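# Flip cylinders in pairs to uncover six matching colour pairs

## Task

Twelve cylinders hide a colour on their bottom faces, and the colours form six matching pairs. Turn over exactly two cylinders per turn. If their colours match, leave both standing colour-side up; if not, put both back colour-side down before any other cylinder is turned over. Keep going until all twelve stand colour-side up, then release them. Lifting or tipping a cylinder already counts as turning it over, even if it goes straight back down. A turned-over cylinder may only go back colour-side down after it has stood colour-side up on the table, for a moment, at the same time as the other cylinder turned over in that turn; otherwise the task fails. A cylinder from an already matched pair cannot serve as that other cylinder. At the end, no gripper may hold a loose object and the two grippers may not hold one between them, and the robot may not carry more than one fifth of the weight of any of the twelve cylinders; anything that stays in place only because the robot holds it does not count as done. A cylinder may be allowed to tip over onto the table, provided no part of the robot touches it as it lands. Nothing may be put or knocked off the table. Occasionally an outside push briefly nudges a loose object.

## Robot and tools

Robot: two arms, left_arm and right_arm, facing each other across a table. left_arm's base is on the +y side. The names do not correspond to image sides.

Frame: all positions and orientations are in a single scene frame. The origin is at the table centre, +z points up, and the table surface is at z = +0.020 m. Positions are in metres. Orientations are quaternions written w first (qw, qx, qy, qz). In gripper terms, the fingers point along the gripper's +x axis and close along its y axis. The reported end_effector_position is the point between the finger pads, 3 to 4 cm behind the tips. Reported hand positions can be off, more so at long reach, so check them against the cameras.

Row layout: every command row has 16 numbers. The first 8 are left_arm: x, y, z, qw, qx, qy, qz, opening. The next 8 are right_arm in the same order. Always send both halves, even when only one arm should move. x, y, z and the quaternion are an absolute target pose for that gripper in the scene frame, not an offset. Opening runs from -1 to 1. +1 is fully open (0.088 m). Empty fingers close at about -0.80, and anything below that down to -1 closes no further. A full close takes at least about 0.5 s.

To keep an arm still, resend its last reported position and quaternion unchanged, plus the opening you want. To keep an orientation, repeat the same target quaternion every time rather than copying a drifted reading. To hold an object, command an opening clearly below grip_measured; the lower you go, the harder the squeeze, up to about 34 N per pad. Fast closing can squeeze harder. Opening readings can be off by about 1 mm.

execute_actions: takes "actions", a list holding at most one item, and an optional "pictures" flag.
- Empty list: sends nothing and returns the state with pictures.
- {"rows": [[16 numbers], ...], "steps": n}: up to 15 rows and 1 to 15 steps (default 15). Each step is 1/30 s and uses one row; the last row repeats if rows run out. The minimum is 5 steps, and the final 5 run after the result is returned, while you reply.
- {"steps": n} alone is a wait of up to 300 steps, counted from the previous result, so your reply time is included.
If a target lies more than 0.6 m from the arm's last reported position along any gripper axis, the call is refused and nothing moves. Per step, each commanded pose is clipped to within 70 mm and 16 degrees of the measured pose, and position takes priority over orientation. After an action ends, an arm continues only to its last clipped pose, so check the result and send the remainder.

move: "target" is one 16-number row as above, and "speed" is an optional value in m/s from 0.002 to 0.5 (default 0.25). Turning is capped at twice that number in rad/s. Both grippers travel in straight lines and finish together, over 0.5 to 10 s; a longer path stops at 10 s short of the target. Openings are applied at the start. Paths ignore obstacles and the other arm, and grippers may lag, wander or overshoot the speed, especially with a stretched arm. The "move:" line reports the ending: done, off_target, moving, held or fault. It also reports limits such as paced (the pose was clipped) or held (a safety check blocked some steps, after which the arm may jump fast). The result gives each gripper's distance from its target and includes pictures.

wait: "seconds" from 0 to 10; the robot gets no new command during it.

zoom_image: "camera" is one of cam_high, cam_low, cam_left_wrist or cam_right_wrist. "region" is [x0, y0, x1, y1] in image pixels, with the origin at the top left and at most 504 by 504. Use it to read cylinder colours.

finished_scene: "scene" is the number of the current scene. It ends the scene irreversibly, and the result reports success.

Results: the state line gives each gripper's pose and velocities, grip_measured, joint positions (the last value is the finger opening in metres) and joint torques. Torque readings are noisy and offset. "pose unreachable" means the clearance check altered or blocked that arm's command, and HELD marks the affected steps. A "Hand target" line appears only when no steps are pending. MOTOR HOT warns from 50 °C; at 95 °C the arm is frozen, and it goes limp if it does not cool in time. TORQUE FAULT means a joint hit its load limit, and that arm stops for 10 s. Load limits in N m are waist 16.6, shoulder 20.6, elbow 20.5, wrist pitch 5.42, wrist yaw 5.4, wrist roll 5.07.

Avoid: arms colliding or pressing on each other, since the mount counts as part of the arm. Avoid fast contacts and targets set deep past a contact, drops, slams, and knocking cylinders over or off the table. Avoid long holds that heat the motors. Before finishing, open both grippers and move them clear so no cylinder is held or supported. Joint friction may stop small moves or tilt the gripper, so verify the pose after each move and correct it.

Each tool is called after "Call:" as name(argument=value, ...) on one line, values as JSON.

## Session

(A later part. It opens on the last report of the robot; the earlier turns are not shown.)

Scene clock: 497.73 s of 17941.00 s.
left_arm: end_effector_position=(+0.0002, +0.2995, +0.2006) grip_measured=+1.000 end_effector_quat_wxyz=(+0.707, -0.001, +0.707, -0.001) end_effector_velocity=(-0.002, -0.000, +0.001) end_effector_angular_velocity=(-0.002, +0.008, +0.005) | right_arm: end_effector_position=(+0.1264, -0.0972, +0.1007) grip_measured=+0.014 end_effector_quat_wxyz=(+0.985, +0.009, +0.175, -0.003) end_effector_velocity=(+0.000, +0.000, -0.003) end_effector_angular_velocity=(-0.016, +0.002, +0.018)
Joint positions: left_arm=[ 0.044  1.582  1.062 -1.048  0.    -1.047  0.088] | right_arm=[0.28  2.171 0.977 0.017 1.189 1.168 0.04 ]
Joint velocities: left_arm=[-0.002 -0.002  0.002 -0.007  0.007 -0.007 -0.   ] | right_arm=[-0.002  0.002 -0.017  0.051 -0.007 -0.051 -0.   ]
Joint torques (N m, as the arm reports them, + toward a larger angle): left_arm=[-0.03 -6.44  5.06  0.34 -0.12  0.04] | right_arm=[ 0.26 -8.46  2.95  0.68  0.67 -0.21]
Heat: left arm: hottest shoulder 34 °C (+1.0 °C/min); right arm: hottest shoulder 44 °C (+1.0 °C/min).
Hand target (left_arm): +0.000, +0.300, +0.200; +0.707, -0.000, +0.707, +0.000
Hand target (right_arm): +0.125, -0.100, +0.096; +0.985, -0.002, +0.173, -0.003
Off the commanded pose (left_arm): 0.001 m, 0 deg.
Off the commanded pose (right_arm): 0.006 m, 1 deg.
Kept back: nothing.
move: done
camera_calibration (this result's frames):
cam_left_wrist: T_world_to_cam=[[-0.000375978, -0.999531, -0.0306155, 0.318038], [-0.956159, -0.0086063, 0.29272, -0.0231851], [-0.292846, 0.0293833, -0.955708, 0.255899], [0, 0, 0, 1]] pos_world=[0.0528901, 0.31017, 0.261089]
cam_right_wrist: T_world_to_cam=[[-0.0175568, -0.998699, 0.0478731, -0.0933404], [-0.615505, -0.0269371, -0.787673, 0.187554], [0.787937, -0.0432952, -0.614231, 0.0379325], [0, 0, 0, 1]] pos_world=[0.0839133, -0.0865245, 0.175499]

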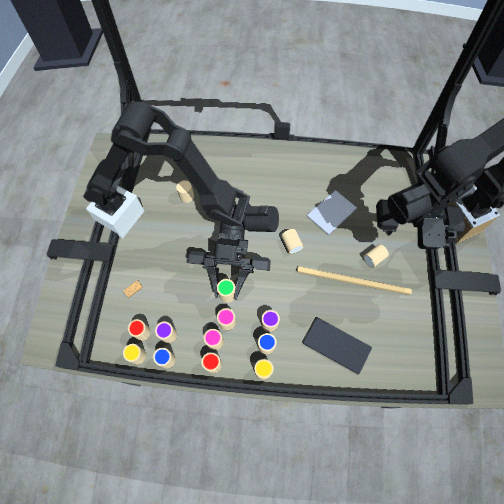

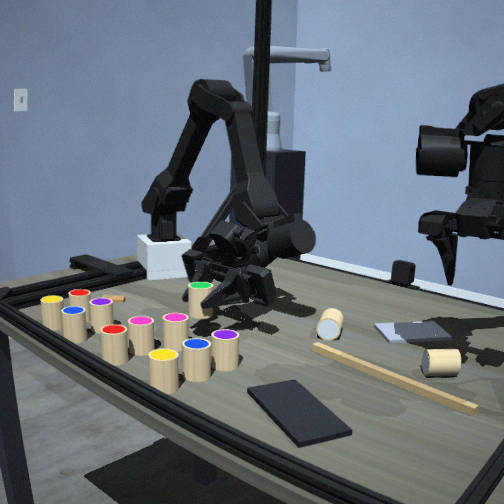

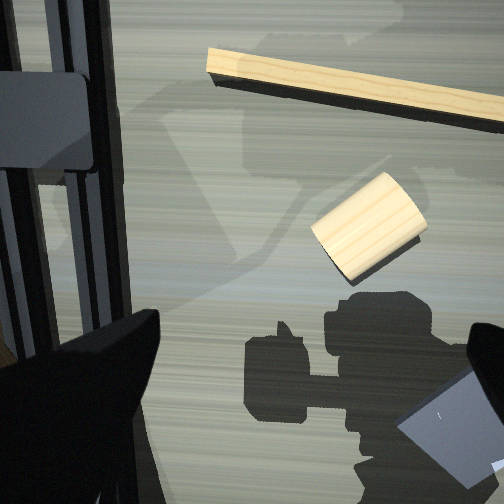

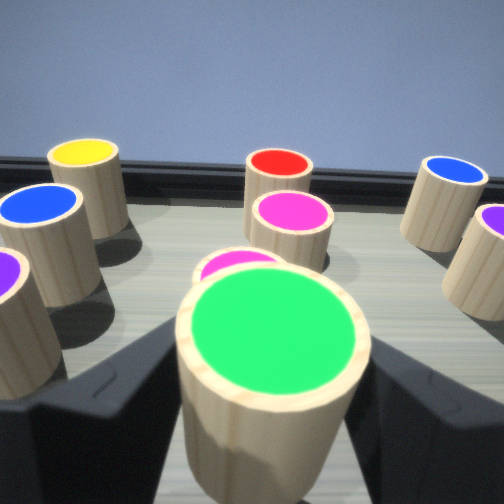

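Call:
move(target=[0,0.3,0.2,0.707,0,0.707,0,1,0.125,-0.1,0.056,0.985,0,0.174,0,-0.3], speed=0.08)

Call:
move(target=[0,0.3,0.2,0.707,0,0.707,0,1,0.125,-0.1,0.056,0.985,0,0.174,0,0.5])

Call:
move(target=[0,0.3,0.2,0.707,0,0.707,0,1,0.085,-0.1,0.15,0.9,0,0.436,0,0.5])

Call:
move(target=[0,0.3,0.2,0.707,0,0.707,0,1,-0.147,-0.257,0.14,0.423,0,0.906,0,0.55], speed=0.35)

Call:
move(target=[0,0.3,0.2,0.707,0,0.707,0,1,-0.147,-0.257,0.057,0.423,0,0.906,0,0.55], speed=0.1)

Call:
move(target=[0,0.3,0.2,0.707,0,0.707,0,1,-0.147,-0.257,0.057,0.423,0,0.906,0,-0.3])

Call:
move(target=[0,0.3,0.2,0.707,0,0.707,0,1,-0.147,-0.257,0.15,0.5,0,0.866,0,-0.3])

Call:
move(target=[0,0.3,0.2,0.707,0,0.707,0,1,0.018,-0.115,0.13,0.94,0,0.342,0,-0.3], speed=0.35)

Call:
move(target=[0,0.3,0.2,0.707,0,0.707,0,1,0.018,-0.115,0.046,0.94,0,0.342,0,-0.3], speed=0.1)

Call:
move(target=[0,0.3,0.2,0.707,0,0.707,0,1,0.018,-0.115,0.046,0.94,0,0.342,0,0.55])

Call:
move(target=[0,0.3,0.2,0.707,0,0.707,0,1,0.043,-0.114,0.07,0.643,0,0.766,0,0.55], speed=0.35)

Call:
move(target=[0,0.3,0.2,0.707,0,0.707,0,1,0.048,-0.113,0.051,0.574,0,0.819,0,0.55], speed=0.15)

Call:
move(target=[0,0.3,0.2,0.707,0,0.707,0,1,0.048,-0.113,0.051,0.574,0,0.819,0,-0.3])

Call:
move(target=[0,0.3,0.2,0.707,0,0.707,0,1,0.038,-0.115,0.11,0.819,0,0.574,0,-0.3], speed=0.35)

Call:
move(target=[0,0.3,0.2,0.707,0,0.707,0,1,0.068,-0.11,0.095,0.985,0,0.174,0,-0.3])

Scene clock: 499.47 s of 17941.00 s.
left_arm: end_effector_position=(+0.0002, +0.2995, +0.2006) grip_measured=+1.000 end_effector_quat_wxyz=(+0.707, -0.001, +0.707, -0.001) end_effector_velocity=(+0.001, -0.001, +0.000) end_effector_angular_velocity=(-0.003, -0.010, +0.020) | right_arm: end_effector_position=(+0.1263, -0.0980, +0.0615) grip_measured=+0.014 end_effector_quat_wxyz=(+0.985, +0.010, +0.173, -0.001) end_effector_velocity=(-0.001, +0.001, -0.002) end_effector_angular_velocity=(-0.017, +0.006, +0.013)
Joint positions: left_arm=[ 0.044  1.582  1.062 -1.048  0.    -1.047  0.088] | right_arm=[0.28  2.304 0.97  0.172 1.19  1.154 0.04 ]
Joint velocities: left_arm=[-0.002 -0.002 -0.002  0.007 -0.007 -0.022  0.   ] | right_arm=[ 0.002  0.002 -0.002  0.007 -0.007 -0.022 -0.   ]
Joint torques (N m, as the arm reports them, + toward a larger angle): left_arm=[-0.18 -6.08  5.21  0.33 -0.04  0.01] | right_arm=[ 0.26 -8.66  2.57  0.7   0.53 -0.21]
Heat: left arm: hottest shoulder 34 °C (+1.0 °C/min); right arm: hottest shoulder 44 °C (+2.0 °C/min).
Hand target (left_arm): +0.000, +0.300, +0.200; +0.707, -0.000, +0.707, +0.000
Hand target (right_arm): +0.125, -0.101, +0.056; +0.985, -0.000, +0.174, -0.000
Off the commanded pose (left_arm): 0.001 m, 0 deg.
Off the commanded pose (right_arm): 0.006 m, 1 deg.
Kept back: nothing.
move: done
camera_calibration (this result's frames):
cam_left_wrist: T_world_to_cam=[[-0.000375978, -0.999531, -0.0306155, 0.318038], [-0.956159, -0.0086063, 0.29272, -0.0231851], [-0.292846, 0.0293833, -0.955708, 0.255899], [0, 0, 0, 1]] pos_world=[0.0528901, 0.31017, 0.261089]
cam_right_wrist: T_world_to_cam=[[-0.0133371, -0.998844, 0.0461742, -0.0927021], [-0.612702, -0.0283298, -0.789806, 0.156309], [0.790202, -0.0388248, -0.611616, 0.0138968], [0, 0, 0, 1]] pos_world=[0.083553, -0.0876273, 0.136234]

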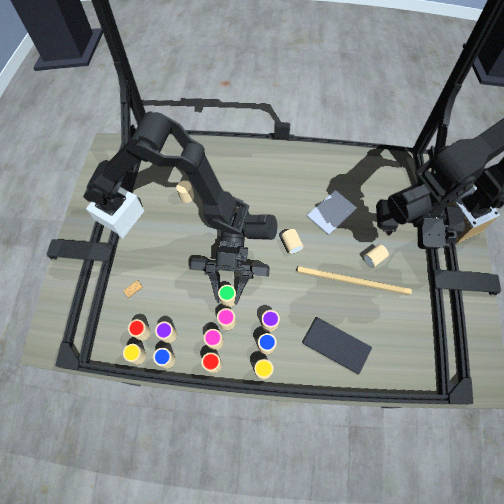

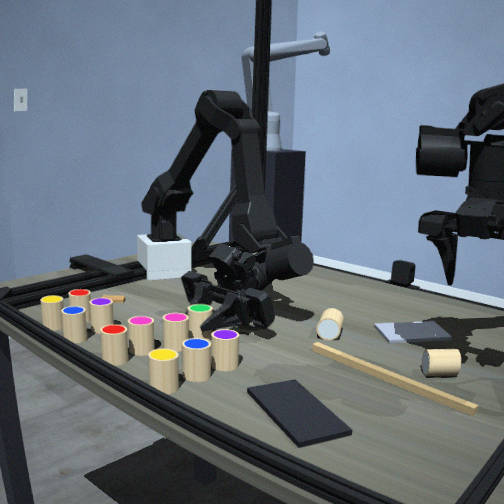

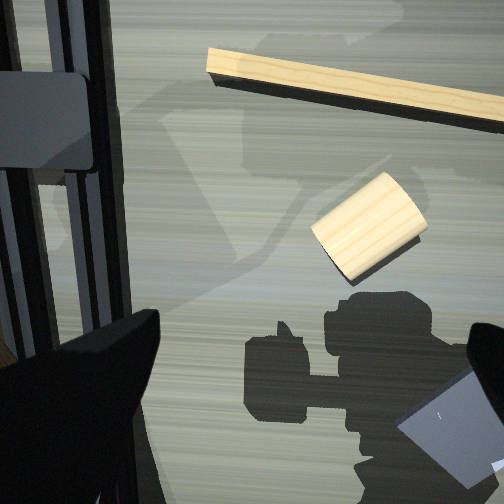

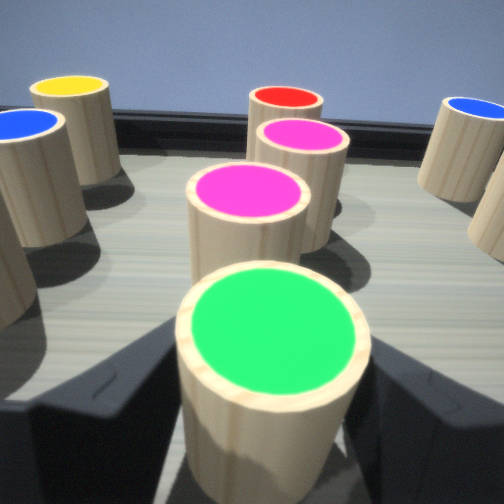

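Scene clock: 500.17 s of 17941.00 s.
left_arm: end_effector_position=(+0.0002, +0.2995, +0.2006) grip_measured=+1.000 end_effector_quat_wxyz=(+0.707, -0.001, +0.707, -0.001) end_effector_velocity=(-0.002, -0.000, +0.001) end_effector_angular_velocity=(-0.002, +0.008, +0.005) | right_arm: end_effector_position=(+0.1263, -0.0978, +0.0613) grip_measured=+0.498 end_effector_quat_wxyz=(+0.985, +0.010, +0.173, -0.001) end_effector_velocity=(-0.002, -0.000, -0.004) end_effector_angular_velocity=(-0.016, +0.022, +0.014)
Joint positions: left_arm=[ 0.044  1.582  1.062 -1.048  0.    -1.047  0.088] | right_arm=[0.28  2.306 0.97  0.175 1.19  1.153 0.063]
Joint velocities: left_arm=[-0.002 -0.002  0.002 -0.007  0.007 -0.007  0.   ] | right_arm=[ 0.002  0.002 -0.002 -0.007 -0.022 -0.007  0.001]
Joint torques (N m, as the arm reports them, + toward a larger angle): left_arm=[-0.28 -6.19  5.19  0.39 -0.08  0.06] | right_arm=[ 0.27 -8.54  2.81  0.69  0.53 -0.2 ]
Heat: left arm: hottest shoulder 34 °C (+1.0 °C/min); right arm: hottest shoulder 44 °C (+2.0 °C/min).
Hand target (left_arm): +0.000, +0.300, +0.200; +0.707, -0.000, +0.707, +0.000
Hand target (right_arm): +0.125, -0.100, +0.056; +0.985, -0.000, +0.174, -0.000
Off the commanded pose (left_arm): 0.001 m, 0 deg.
Off the commanded pose (right_arm): 0.006 m, 1 deg.
Kept back: nothing.
move: done
camera_calibration (this result's frames):
cam_left_wrist: T_world_to_cam=[[-0.000375978, -0.999531, -0.0306155, 0.318038], [-0.956159, -0.0086063, 0.29272, -0.0231851], [-0.292846, 0.0293833, -0.955708, 0.255899], [0, 0, 0, 1]] pos_world=[0.0528901, 0.31017, 0.261089]
cam_right_wrist: T_world_to_cam=[[-0.0128318, -0.998872, 0.0457212, -0.0925479], [-0.612451, -0.028293, -0.790002, 0.156125], [0.790405, -0.0381391, -0.611397, 0.013762], [0, 0, 0, 1]] pos_world=[0.0835539, -0.0875013, 0.135985]

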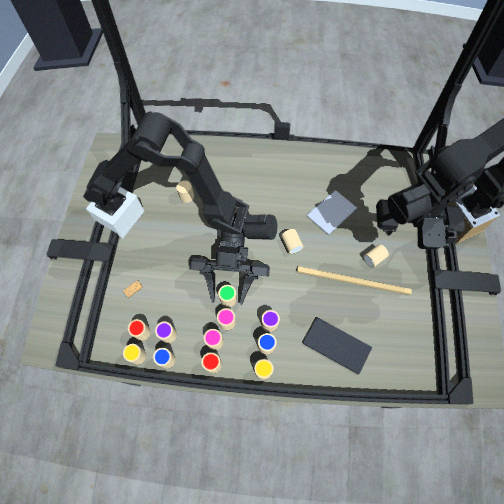

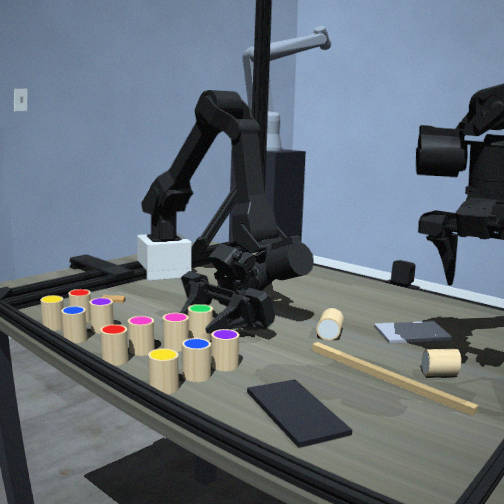

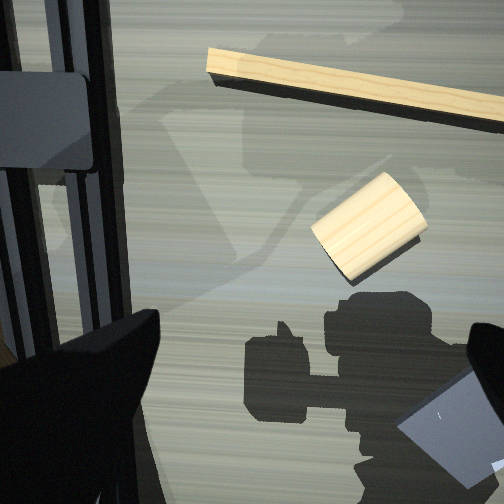

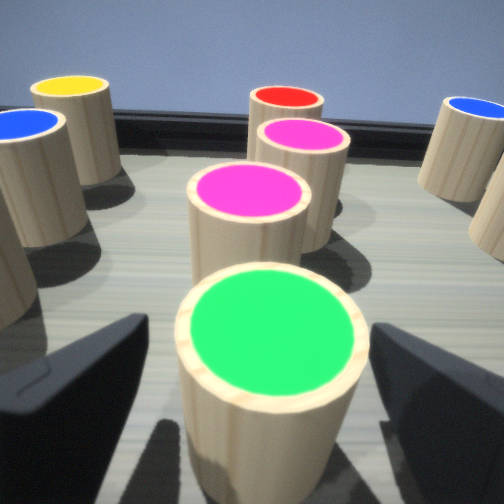

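Scene clock: 501.80 s of 17941.00 s.
left_arm: end_effector_position=(+0.0002, +0.2995, +0.2006) grip_measured=+1.000 end_effector_quat_wxyz=(+0.707, -0.001, +0.707, -0.001) end_effector_velocity=(-0.000, +0.006, -0.000) end_effector_angular_velocity=(+0.030, -0.008, +0.020) | right_arm: end_effector_position=(+0.0843, -0.1013, +0.1443) grip_measured=+0.500 end_effector_quat_wxyz=(+0.900, -0.009, +0.435, +0.002) end_effector_velocity=(-0.001, -0.005, -0.000) end_effector_angular_velocity=(-0.027, +0.026, +0.001)
Joint positions: left_arm=[ 0.044  1.582  1.062 -1.048  0.    -1.047  0.088] | right_arm=[ 0.262  1.913  1.167 -0.694  0.659  1.335  0.064]
Joint velocities: left_arm=[-0.002 -0.002 -0.002 -0.022 -0.022 -0.022 -0.   ] | right_arm=[-0.007 -0.002  0.007 -0.037 -0.022 -0.007  0.   ]
Joint torques (N m, as the arm reports them, + toward a larger angle): left_arm=[-0.02 -6.3   5.19  0.29 -0.07 -0.02] | right_arm=[ -0.32 -10.8    6.58   0.05   0.31   0.19]
Heat: left arm: hottest shoulder 34 °C (+1.0 °C/min); right arm: hottest shoulder 44 °C (+2.0 °C/min).
Hand target (left_arm): +0.000, +0.300, +0.200; +0.707, -0.000, +0.707, +0.000
Hand target (right_arm): +0.085, -0.099, +0.149; +0.900, +0.000, +0.436, +0.003
Off the commanded pose (left_arm): 0.001 m, 0 deg.
Off the commanded pose (right_arm): 0.006 m, 1 deg.
Kept back: nothing.
move: done
camera_calibration (this result's frames):
cam_left_wrist: T_world_to_cam=[[-0.000375978, -0.999531, -0.0306155, 0.318038], [-0.956159, -0.0086063, 0.29272, -0.0231851], [-0.292846, 0.0293833, -0.955708, 0.255899], [0, 0, 0, 1]] pos_world=[0.0528901, 0.31017, 0.261089]
cam_right_wrist: T_world_to_cam=[[0.0384108, -0.996451, 0.0749055, -0.108692], [-0.93503, -0.0622825, -0.349056, 0.156024], [0.352482, -0.0566314, -0.934104, 0.179181], [0, 0, 0, 1]] pos_world=[0.0869038, -0.0884413, 0.229976]

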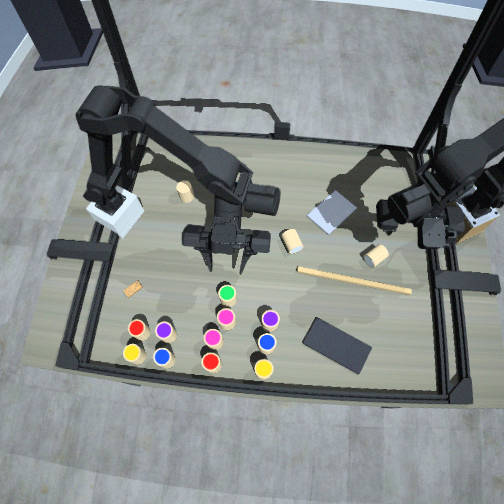

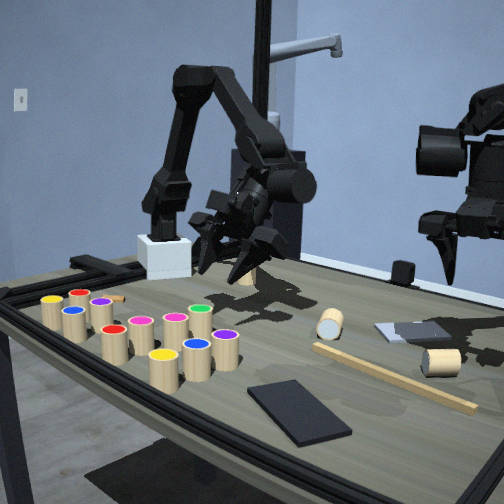

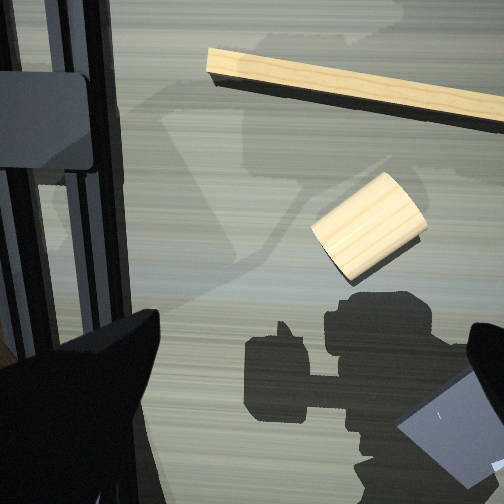

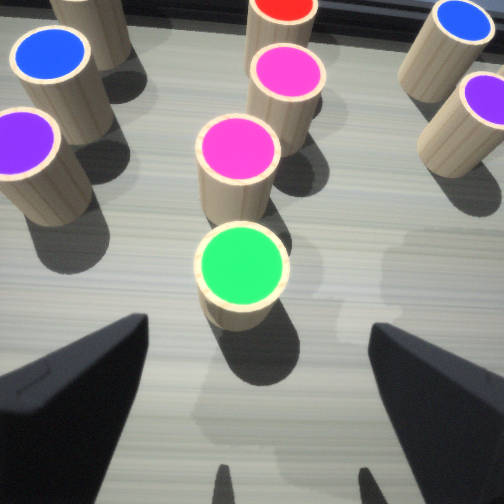

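Scene clock: 504.30 s of 17941.00 s.
left_arm: end_effector_position=(+0.0002, +0.2995, +0.2006) grip_measured=+1.000 end_effector_quat_wxyz=(+0.707, -0.001, +0.707, -0.001) end_effector_velocity=(+0.001, -0.000, -0.001) end_effector_angular_velocity=(+0.002, -0.008, +0.020) | right_arm: end_effector_position=(-0.1454, -0.2551, +0.1413) grip_measured=+0.550 end_effector_quat_wxyz=(+0.425, +0.002, +0.905, +0.006) end_effector_velocity=(-0.001, -0.003, -0.001) end_effector_angular_velocity=(-0.001, +0.007, -0.009)
Joint positions: left_arm=[ 0.044  1.582  1.062 -1.048  0.    -1.047  0.088] | right_arm=[ 0.332  1.389  0.57  -0.827 -0.689  1.433  0.066]
Joint velocities: left_arm=[-0.002  0.002 -0.002  0.007 -0.007 -0.022 -0.   ] | right_arm=[-0.002 -0.012 -0.017  0.007 -0.007  0.007 -0.   ]
Joint torques (N m, as the arm reports them, + toward a larger angle): left_arm=[ 0.   -6.12  5.    0.36 -0.07  0.  ] | right_arm=[ 0.28 -5.36  3.67  0.16 -0.49  0.17]
Heat: left arm: hottest shoulder 34 °C (+1.0 °C/min); right arm: hottest shoulder 44 °C (+2.0 °C/min).
Hand target (left_arm): +0.000, +0.300, +0.200; +0.707, -0.000, +0.707, +0.000
Hand target (right_arm): -0.147, -0.257, +0.141; +0.423, +0.002, +0.906, +0.005
Off the commanded pose (left_arm): 0.001 m, 0 deg.
Off the commanded pose (right_arm): 0.003 m, 1 deg.
Kept back: nothing.
move: done
camera_calibration (this result's frames):
cam_left_wrist: T_world_to_cam=[[-0.000375978, -0.999531, -0.0306155, 0.318038], [-0.956159, -0.0086063, 0.29272, -0.0231851], [-0.292846, 0.0293833, -0.955708, 0.255899], [0, 0, 0, 1]] pos_world=[0.0528901, 0.31017, 0.261089]
cam_right_wrist: T_world_to_cam=[[0.0662679, -0.997437, -0.0269674, -0.234632], [-0.535492, -0.0583561, 0.842522, -0.178699], [-0.841936, -0.0413913, -0.537987, 0.0229321], [0, 0, 0, 1]] pos_world=[-0.0608361, -0.24351, 0.156568]

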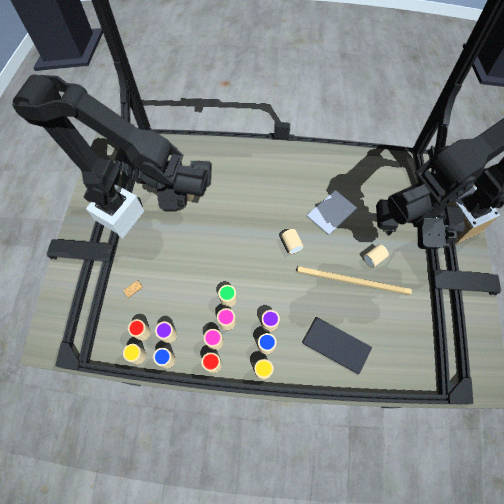

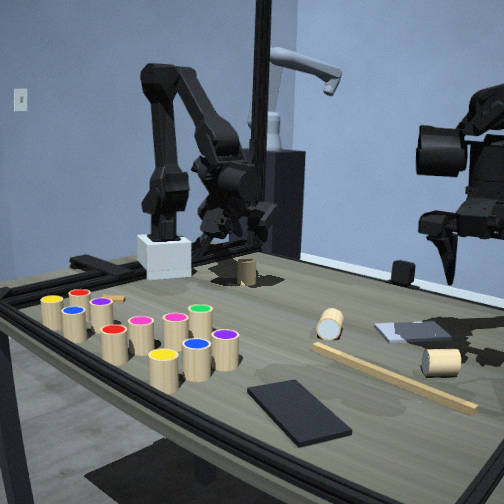

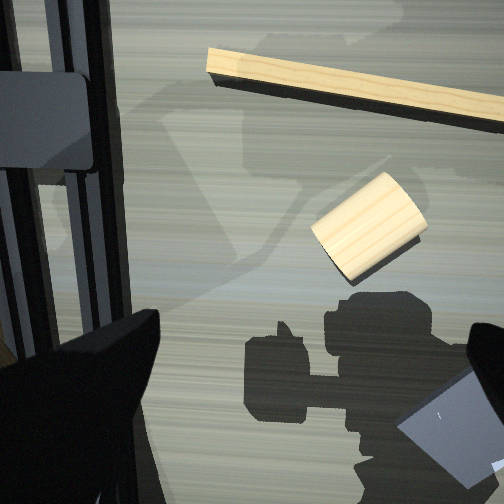

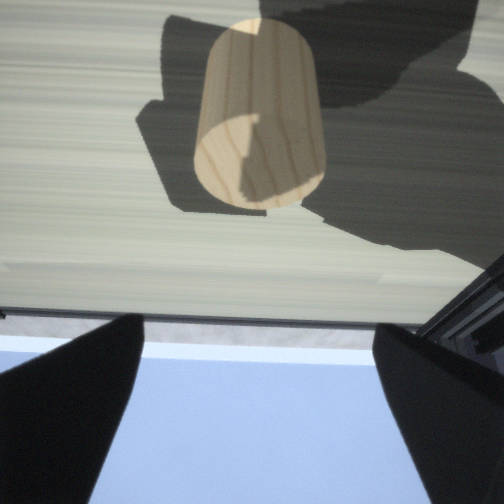

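Scene clock: 505.63 s of 17941.00 s.
left_arm: end_effector_position=(+0.0002, +0.2995, +0.2006) grip_measured=+1.000 end_effector_quat_wxyz=(+0.707, -0.001, +0.707, -0.001) end_effector_velocity=(-0.003, +0.001, +0.001) end_effector_angular_velocity=(-0.002, +0.008, +0.005) | right_arm: end_effector_position=(-0.1459, -0.2547, +0.0598) grip_measured=+0.550 end_effector_quat_wxyz=(+0.425, +0.002, +0.905, +0.007) end_effector_velocity=(-0.003, +0.000, -0.000) end_effector_angular_velocity=(+0.005, +0.021, -0.005)
Joint positions: left_arm=[ 0.044  1.582  1.062 -1.048  0.    -1.047  0.088] | right_arm=[ 0.335  1.727  0.421 -0.337 -0.69   1.436  0.066]
Joint velocities: left_arm=[-0.002 -0.007 -0.002 -0.007  0.007 -0.007  0.   ] | right_arm=[ 0.002  0.007 -0.007  0.022 -0.022  0.007 -0.   ]
Joint torques (N m, as the arm reports them, + toward a larger angle): left_arm=[ 0.1  -6.29  5.1   0.29 -0.06  0.04] | right_arm=[ 0.29 -4.23  1.84  0.15 -0.5   0.18]
Heat: left arm: hottest shoulder 34 °C (+1.0 °C/min); right arm: hottest shoulder 44 °C (+2.0 °C/min).
Hand target (left_arm): +0.000, +0.300, +0.200; +0.707, -0.000, +0.707, +0.000
Hand target (right_arm): -0.147, -0.258, +0.058; +0.423, -0.000, +0.906, +0.000
Off the commanded pose (left_arm): 0.001 m, 0 deg.
Off the commanded pose (right_arm): 0.004 m, 1 deg.
Kept back: nothing.
move: done
camera_calibration (this result's frames):
cam_left_wrist: T_world_to_cam=[[-0.000375978, -0.999531, -0.0306155, 0.318038], [-0.956159, -0.0086063, 0.29272, -0.0231851], [-0.292846, 0.0293833, -0.955708, 0.255899], [0, 0, 0, 1]] pos_world=[0.0528901, 0.31017, 0.261089]
cam_right_wrist: T_world_to_cam=[[0.0661038, -0.997392, -0.0289757, -0.236304], [-0.534851, -0.0599332, 0.842818, -0.11056], [-0.842357, -0.0402158, -0.537417, -0.0211247], [0, 0, 0, 1]] pos_world=[-0.0613068, -0.243164, 0.0749819]

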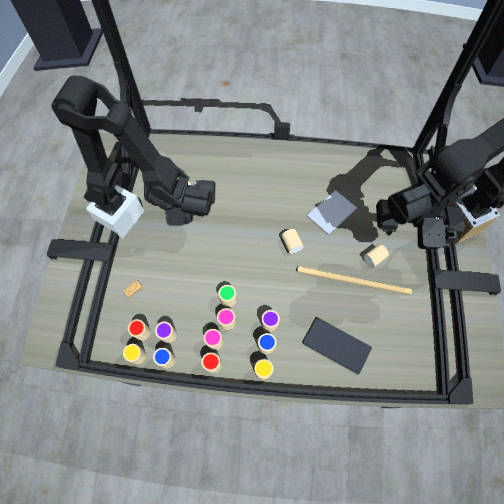

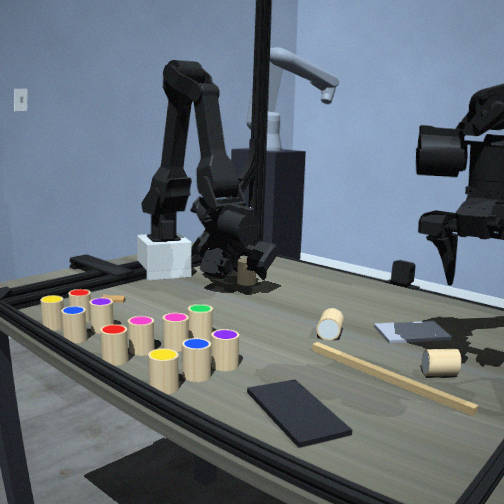

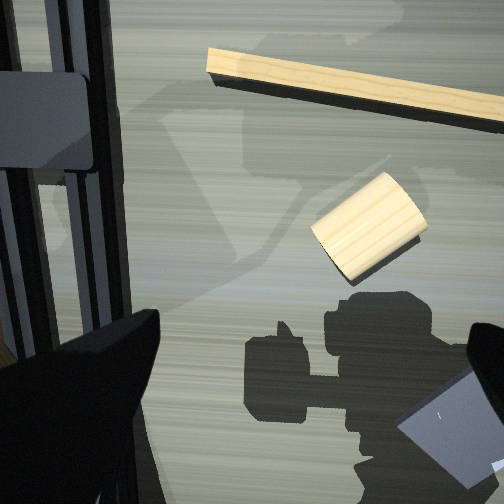

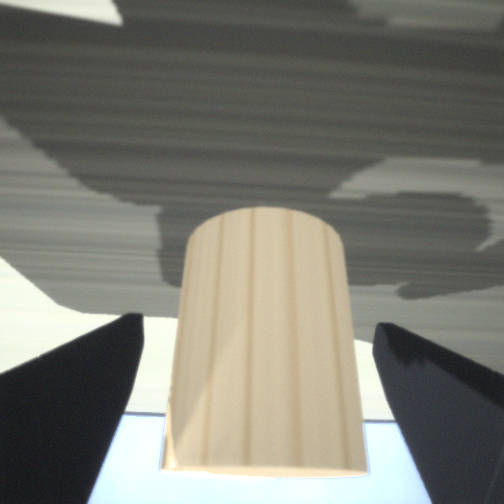

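Scene clock: 506.33 s of 17941.00 s.
left_arm: end_effector_position=(+0.0002, +0.2995, +0.2006) grip_measured=+1.000 end_effector_quat_wxyz=(+0.707, -0.001, +0.707, -0.001) end_effector_velocity=(+0.000, +0.001, -0.001) end_effector_angular_velocity=(+0.002, -0.008, +0.005) | right_arm: end_effector_position=(-0.1463, -0.2546, +0.0593) grip_measured=-0.001 end_effector_quat_wxyz=(+0.423, +0.002, +0.906, +0.007) end_effector_velocity=(+0.000, -0.001, +0.001) end_effector_angular_velocity=(-0.002, +0.008, -0.002)
Joint positions: left_arm=[ 0.044  1.582  1.062 -1.048  0.    -1.047  0.088] | right_arm=[ 0.335  1.732  0.421 -0.332 -0.694  1.437  0.039]
Joint velocities: left_arm=[-0.002 -0.002 -0.007  0.007 -0.007 -0.007 -0.   ] | right_arm=[-0.007 -0.002 -0.002 -0.007 -0.007 -0.007 -0.   ]
Joint torques (N m, as the arm reports them, + toward a larger angle): left_arm=[ 0.02 -6.37  5.09  0.29 -0.09 -0.03] | right_arm=[ 0.29 -3.82  2.26  0.23 -0.4   0.17]
Heat: left arm: hottest shoulder 34 °C (+1.0 °C/min); right arm: hottest shoulder 43 °C (+1.0 °C/min).
Hand target (left_arm): +0.000, +0.300, +0.200; +0.707, -0.000, +0.707, +0.000
Hand target (right_arm): -0.147, -0.257, +0.057; +0.423, -0.000, +0.906, -0.000
Off the commanded pose (left_arm): 0.001 m, 0 deg.
Off the commanded pose (right_arm): 0.003 m, 1 deg.
Kept back: nothing.
move: done
camera_calibration (this result's frames):
cam_left_wrist: T_world_to_cam=[[-0.000375978, -0.999531, -0.0306155, 0.318038], [-0.956159, -0.0086063, 0.29272, -0.0231851], [-0.292846, 0.0293833, -0.955708, 0.255899], [0, 0, 0, 1]] pos_world=[0.0528901, 0.31017, 0.261089]
cam_right_wrist: T_world_to_cam=[[0.0651736, -0.997472, -0.0283076, -0.236453], [-0.531954, -0.0587302, 0.844734, -0.109717], [-0.844262, -0.039996, -0.534437, -0.0221339], [0, 0, 0, 1]] pos_world=[-0.0616407, -0.243184, 0.0741591]

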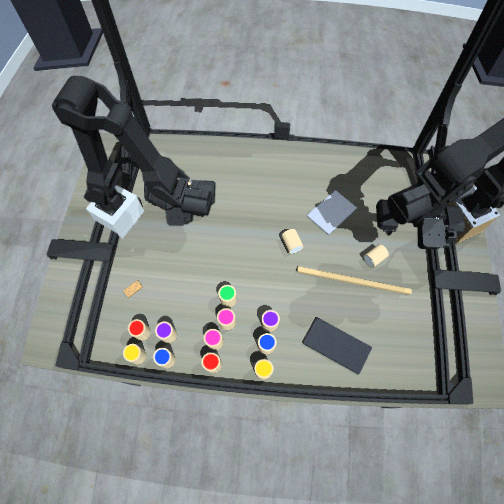

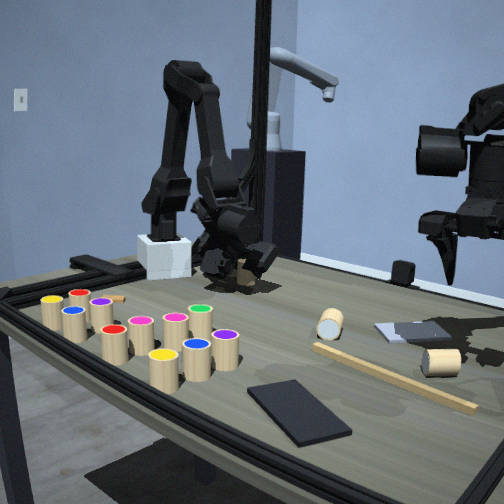

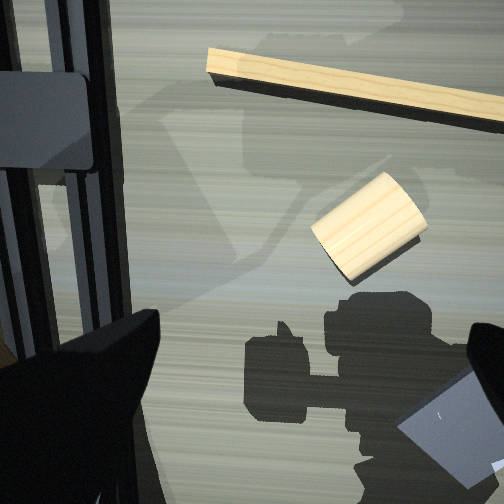

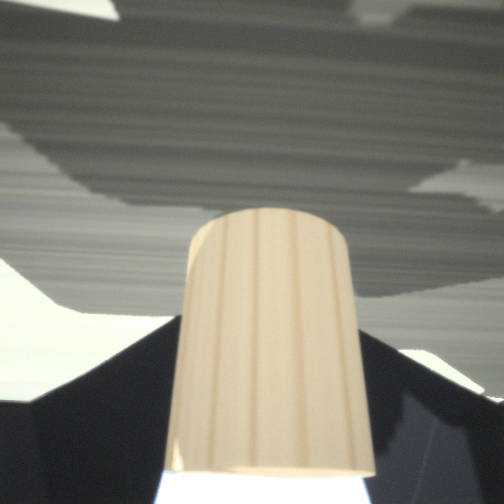

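Scene clock: 507.37 s of 17941.00 s.
left_arm: end_effector_position=(+0.0002, +0.2995, +0.2006) grip_measured=+1.000 end_effector_quat_wxyz=(+0.707, -0.001, +0.707, -0.001) end_effector_velocity=(-0.000, -0.003, +0.001) end_effector_angular_velocity=(-0.014, +0.000, +0.005) | right_arm: end_effector_position=(-0.1463, -0.2581, +0.1459) grip_measured=-0.001 end_effector_quat_wxyz=(+0.500, -0.004, +0.866, -0.004) end_effector_velocity=(-0.003, -0.005, +0.004) end_effector_angular_velocity=(-0.019, +0.022, +0.009)
Joint positions: left_arm=[ 0.044  1.582  1.062 -1.048  0.    -1.047  0.088] | right_arm=[ 0.454  1.312  0.601 -0.862 -0.525  1.588  0.039]
Joint velocities: left_arm=[-0.002 -0.002  0.002  0.007  0.007 -0.007 -0.   ] | right_arm=[ 0.002 -0.007  0.007 -0.037 -0.022 -0.007 -0.   ]
Joint torques (N m, as the arm reports them, + toward a larger angle): left_arm=[-0.03 -6.12  5.2   0.26 -0.07  0.  ] | right_arm=[ 0.29 -5.07  6.6  -0.13 -0.27  0.18]
Heat: left arm: hottest shoulder 34 °C (+1.0 °C/min); right arm: hottest shoulder 43 °C (+1.0 °C/min).
Hand target (left_arm): +0.000, +0.300, +0.200; +0.707, -0.000, +0.707, +0.000
Hand target (right_arm): -0.147, -0.256, +0.149; +0.500, -0.000, +0.866, -0.000
Off the commanded pose (left_arm): 0.001 m, 0 deg.
Off the commanded pose (right_arm): 0.004 m, 1 deg.
Kept back: nothing.
move: done
camera_calibration (this result's frames):
cam_left_wrist: T_world_to_cam=[[-0.000375978, -0.999531, -0.0306155, 0.318038], [-0.956159, -0.0086063, 0.29272, -0.0231851], [-0.292846, 0.0293833, -0.955708, 0.255899], [0, 0, 0, 1]] pos_world=[0.0528901, 0.31017, 0.261089]
cam_right_wrist: T_world_to_cam=[[0.0677971, -0.997671, 0.0074779, -0.242324], [-0.668867, -0.0398892, 0.742311, -0.183384], [-0.740284, -0.0553282, -0.670014, 0.0550388], [0, 0, 0, 1]] pos_world=[-0.0654862, -0.24603, 0.174817]

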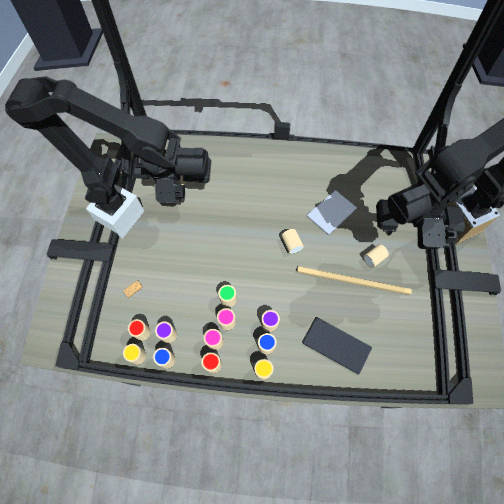

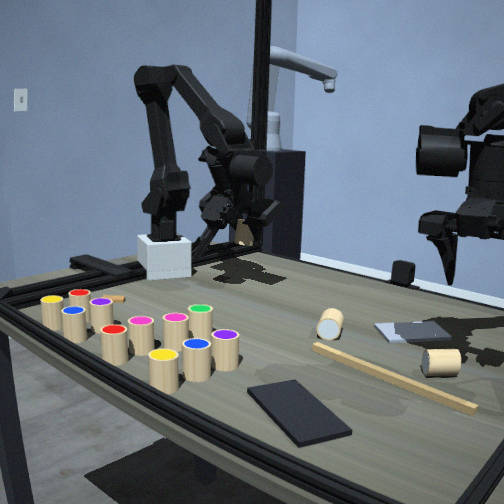

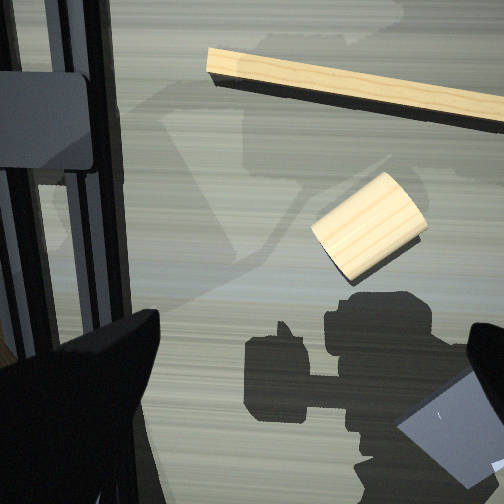

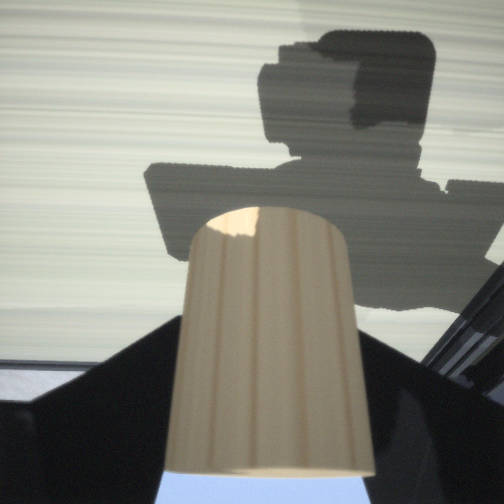

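Scene clock: 509.93 s of 17941.00 s.
left_arm: end_effector_position=(+0.0002, +0.2995, +0.2006) grip_measured=+1.000 end_effector_quat_wxyz=(+0.707, -0.001, +0.707, -0.001) end_effector_velocity=(-0.000, +0.001, +0.001) end_effector_angular_velocity=(+0.006, -0.005, +0.005) | right_arm: end_effector_position=(+0.0167, -0.1172, +0.1314) grip_measured=-0.001 end_effector_quat_wxyz=(+0.939, -0.007, +0.344, -0.000) end_effector_velocity=(+0.000, -0.004, -0.002) end_effector_angular_velocity=(-0.033, +0.005, +0.001)
Joint positions: left_arm=[ 0.044  1.582  1.062 -1.048  0.    -1.047  0.088] | right_arm=[ 0.531  1.975  1.099 -0.815  0.862  1.71   0.039]
Joint velocities: left_arm=[-0.002 -0.002  0.002 -0.007 -0.007 -0.007 -0.   ] | right_arm=[-0.002  0.007  0.002 -0.022 -0.007 -0.007  0.   ]
Joint torques (N m, as the arm reports them, + toward a larger angle): left_arm=[-0.01 -6.41  5.09  0.3  -0.07  0.  ] | right_arm=[-0.36 -7.71  5.67  0.06  0.61  0.18]
Heat: left arm: hottest shoulder 34 °C (+1.0 °C/min); right arm: hottest shoulder 43 °C (+0.0 °C/min).
Hand target (left_arm): +0.000, +0.300, +0.200; +0.707, -0.000, +0.707, +0.000
Hand target (right_arm): +0.018, -0.115, +0.130; +0.940, -0.004, +0.342, -0.002
Off the commanded pose (left_arm): 0.001 m, 0 deg.
Off the commanded pose (right_arm): 0.003 m, 1 deg.
Kept back: nothing.
move: done
camera_calibration (this result's frames):
cam_left_wrist: T_world_to_cam=[[-0.000375978, -0.999531, -0.0306155, 0.318038], [-0.956159, -0.0086063, 0.29272, -0.0231851], [-0.292846, 0.0293833, -0.955708, 0.255899], [0, 0, 0, 1]] pos_world=[0.0528901, 0.31017, 0.261089]
cam_right_wrist: T_world_to_cam=[[0.0194117, -0.996797, 0.0775818, -0.121026], [-0.848415, -0.0574769, -0.526202, 0.109687], [0.528975, -0.0556071, -0.846813, 0.175827], [0, 0, 0, 1]] pos_world=[0.00240139, -0.104557, 0.216]

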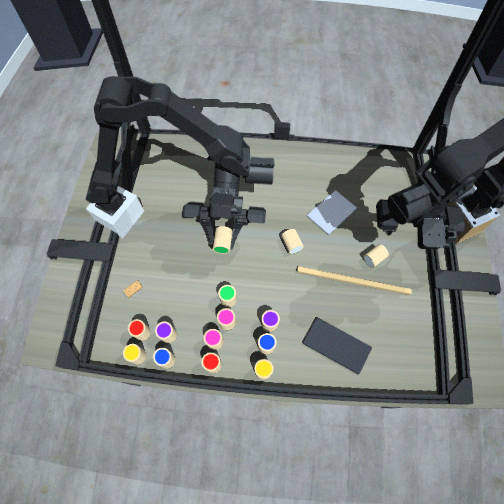

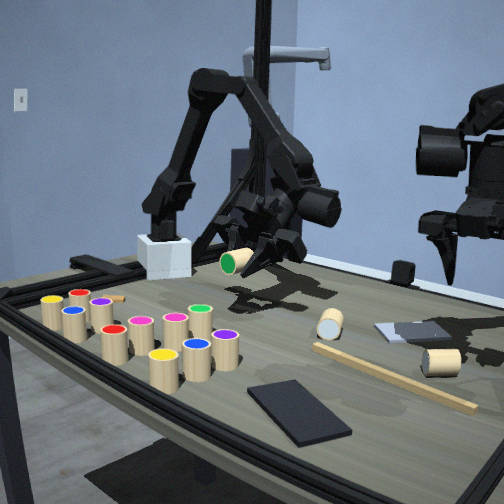

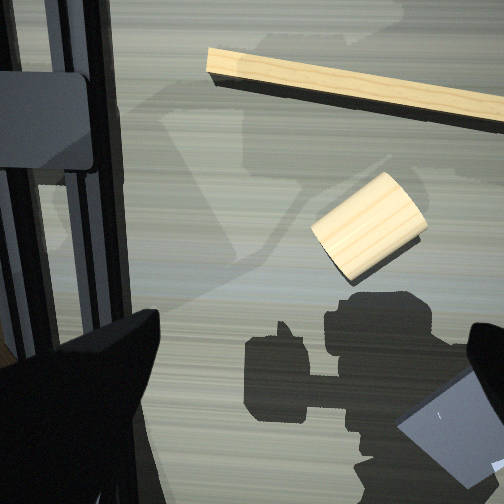

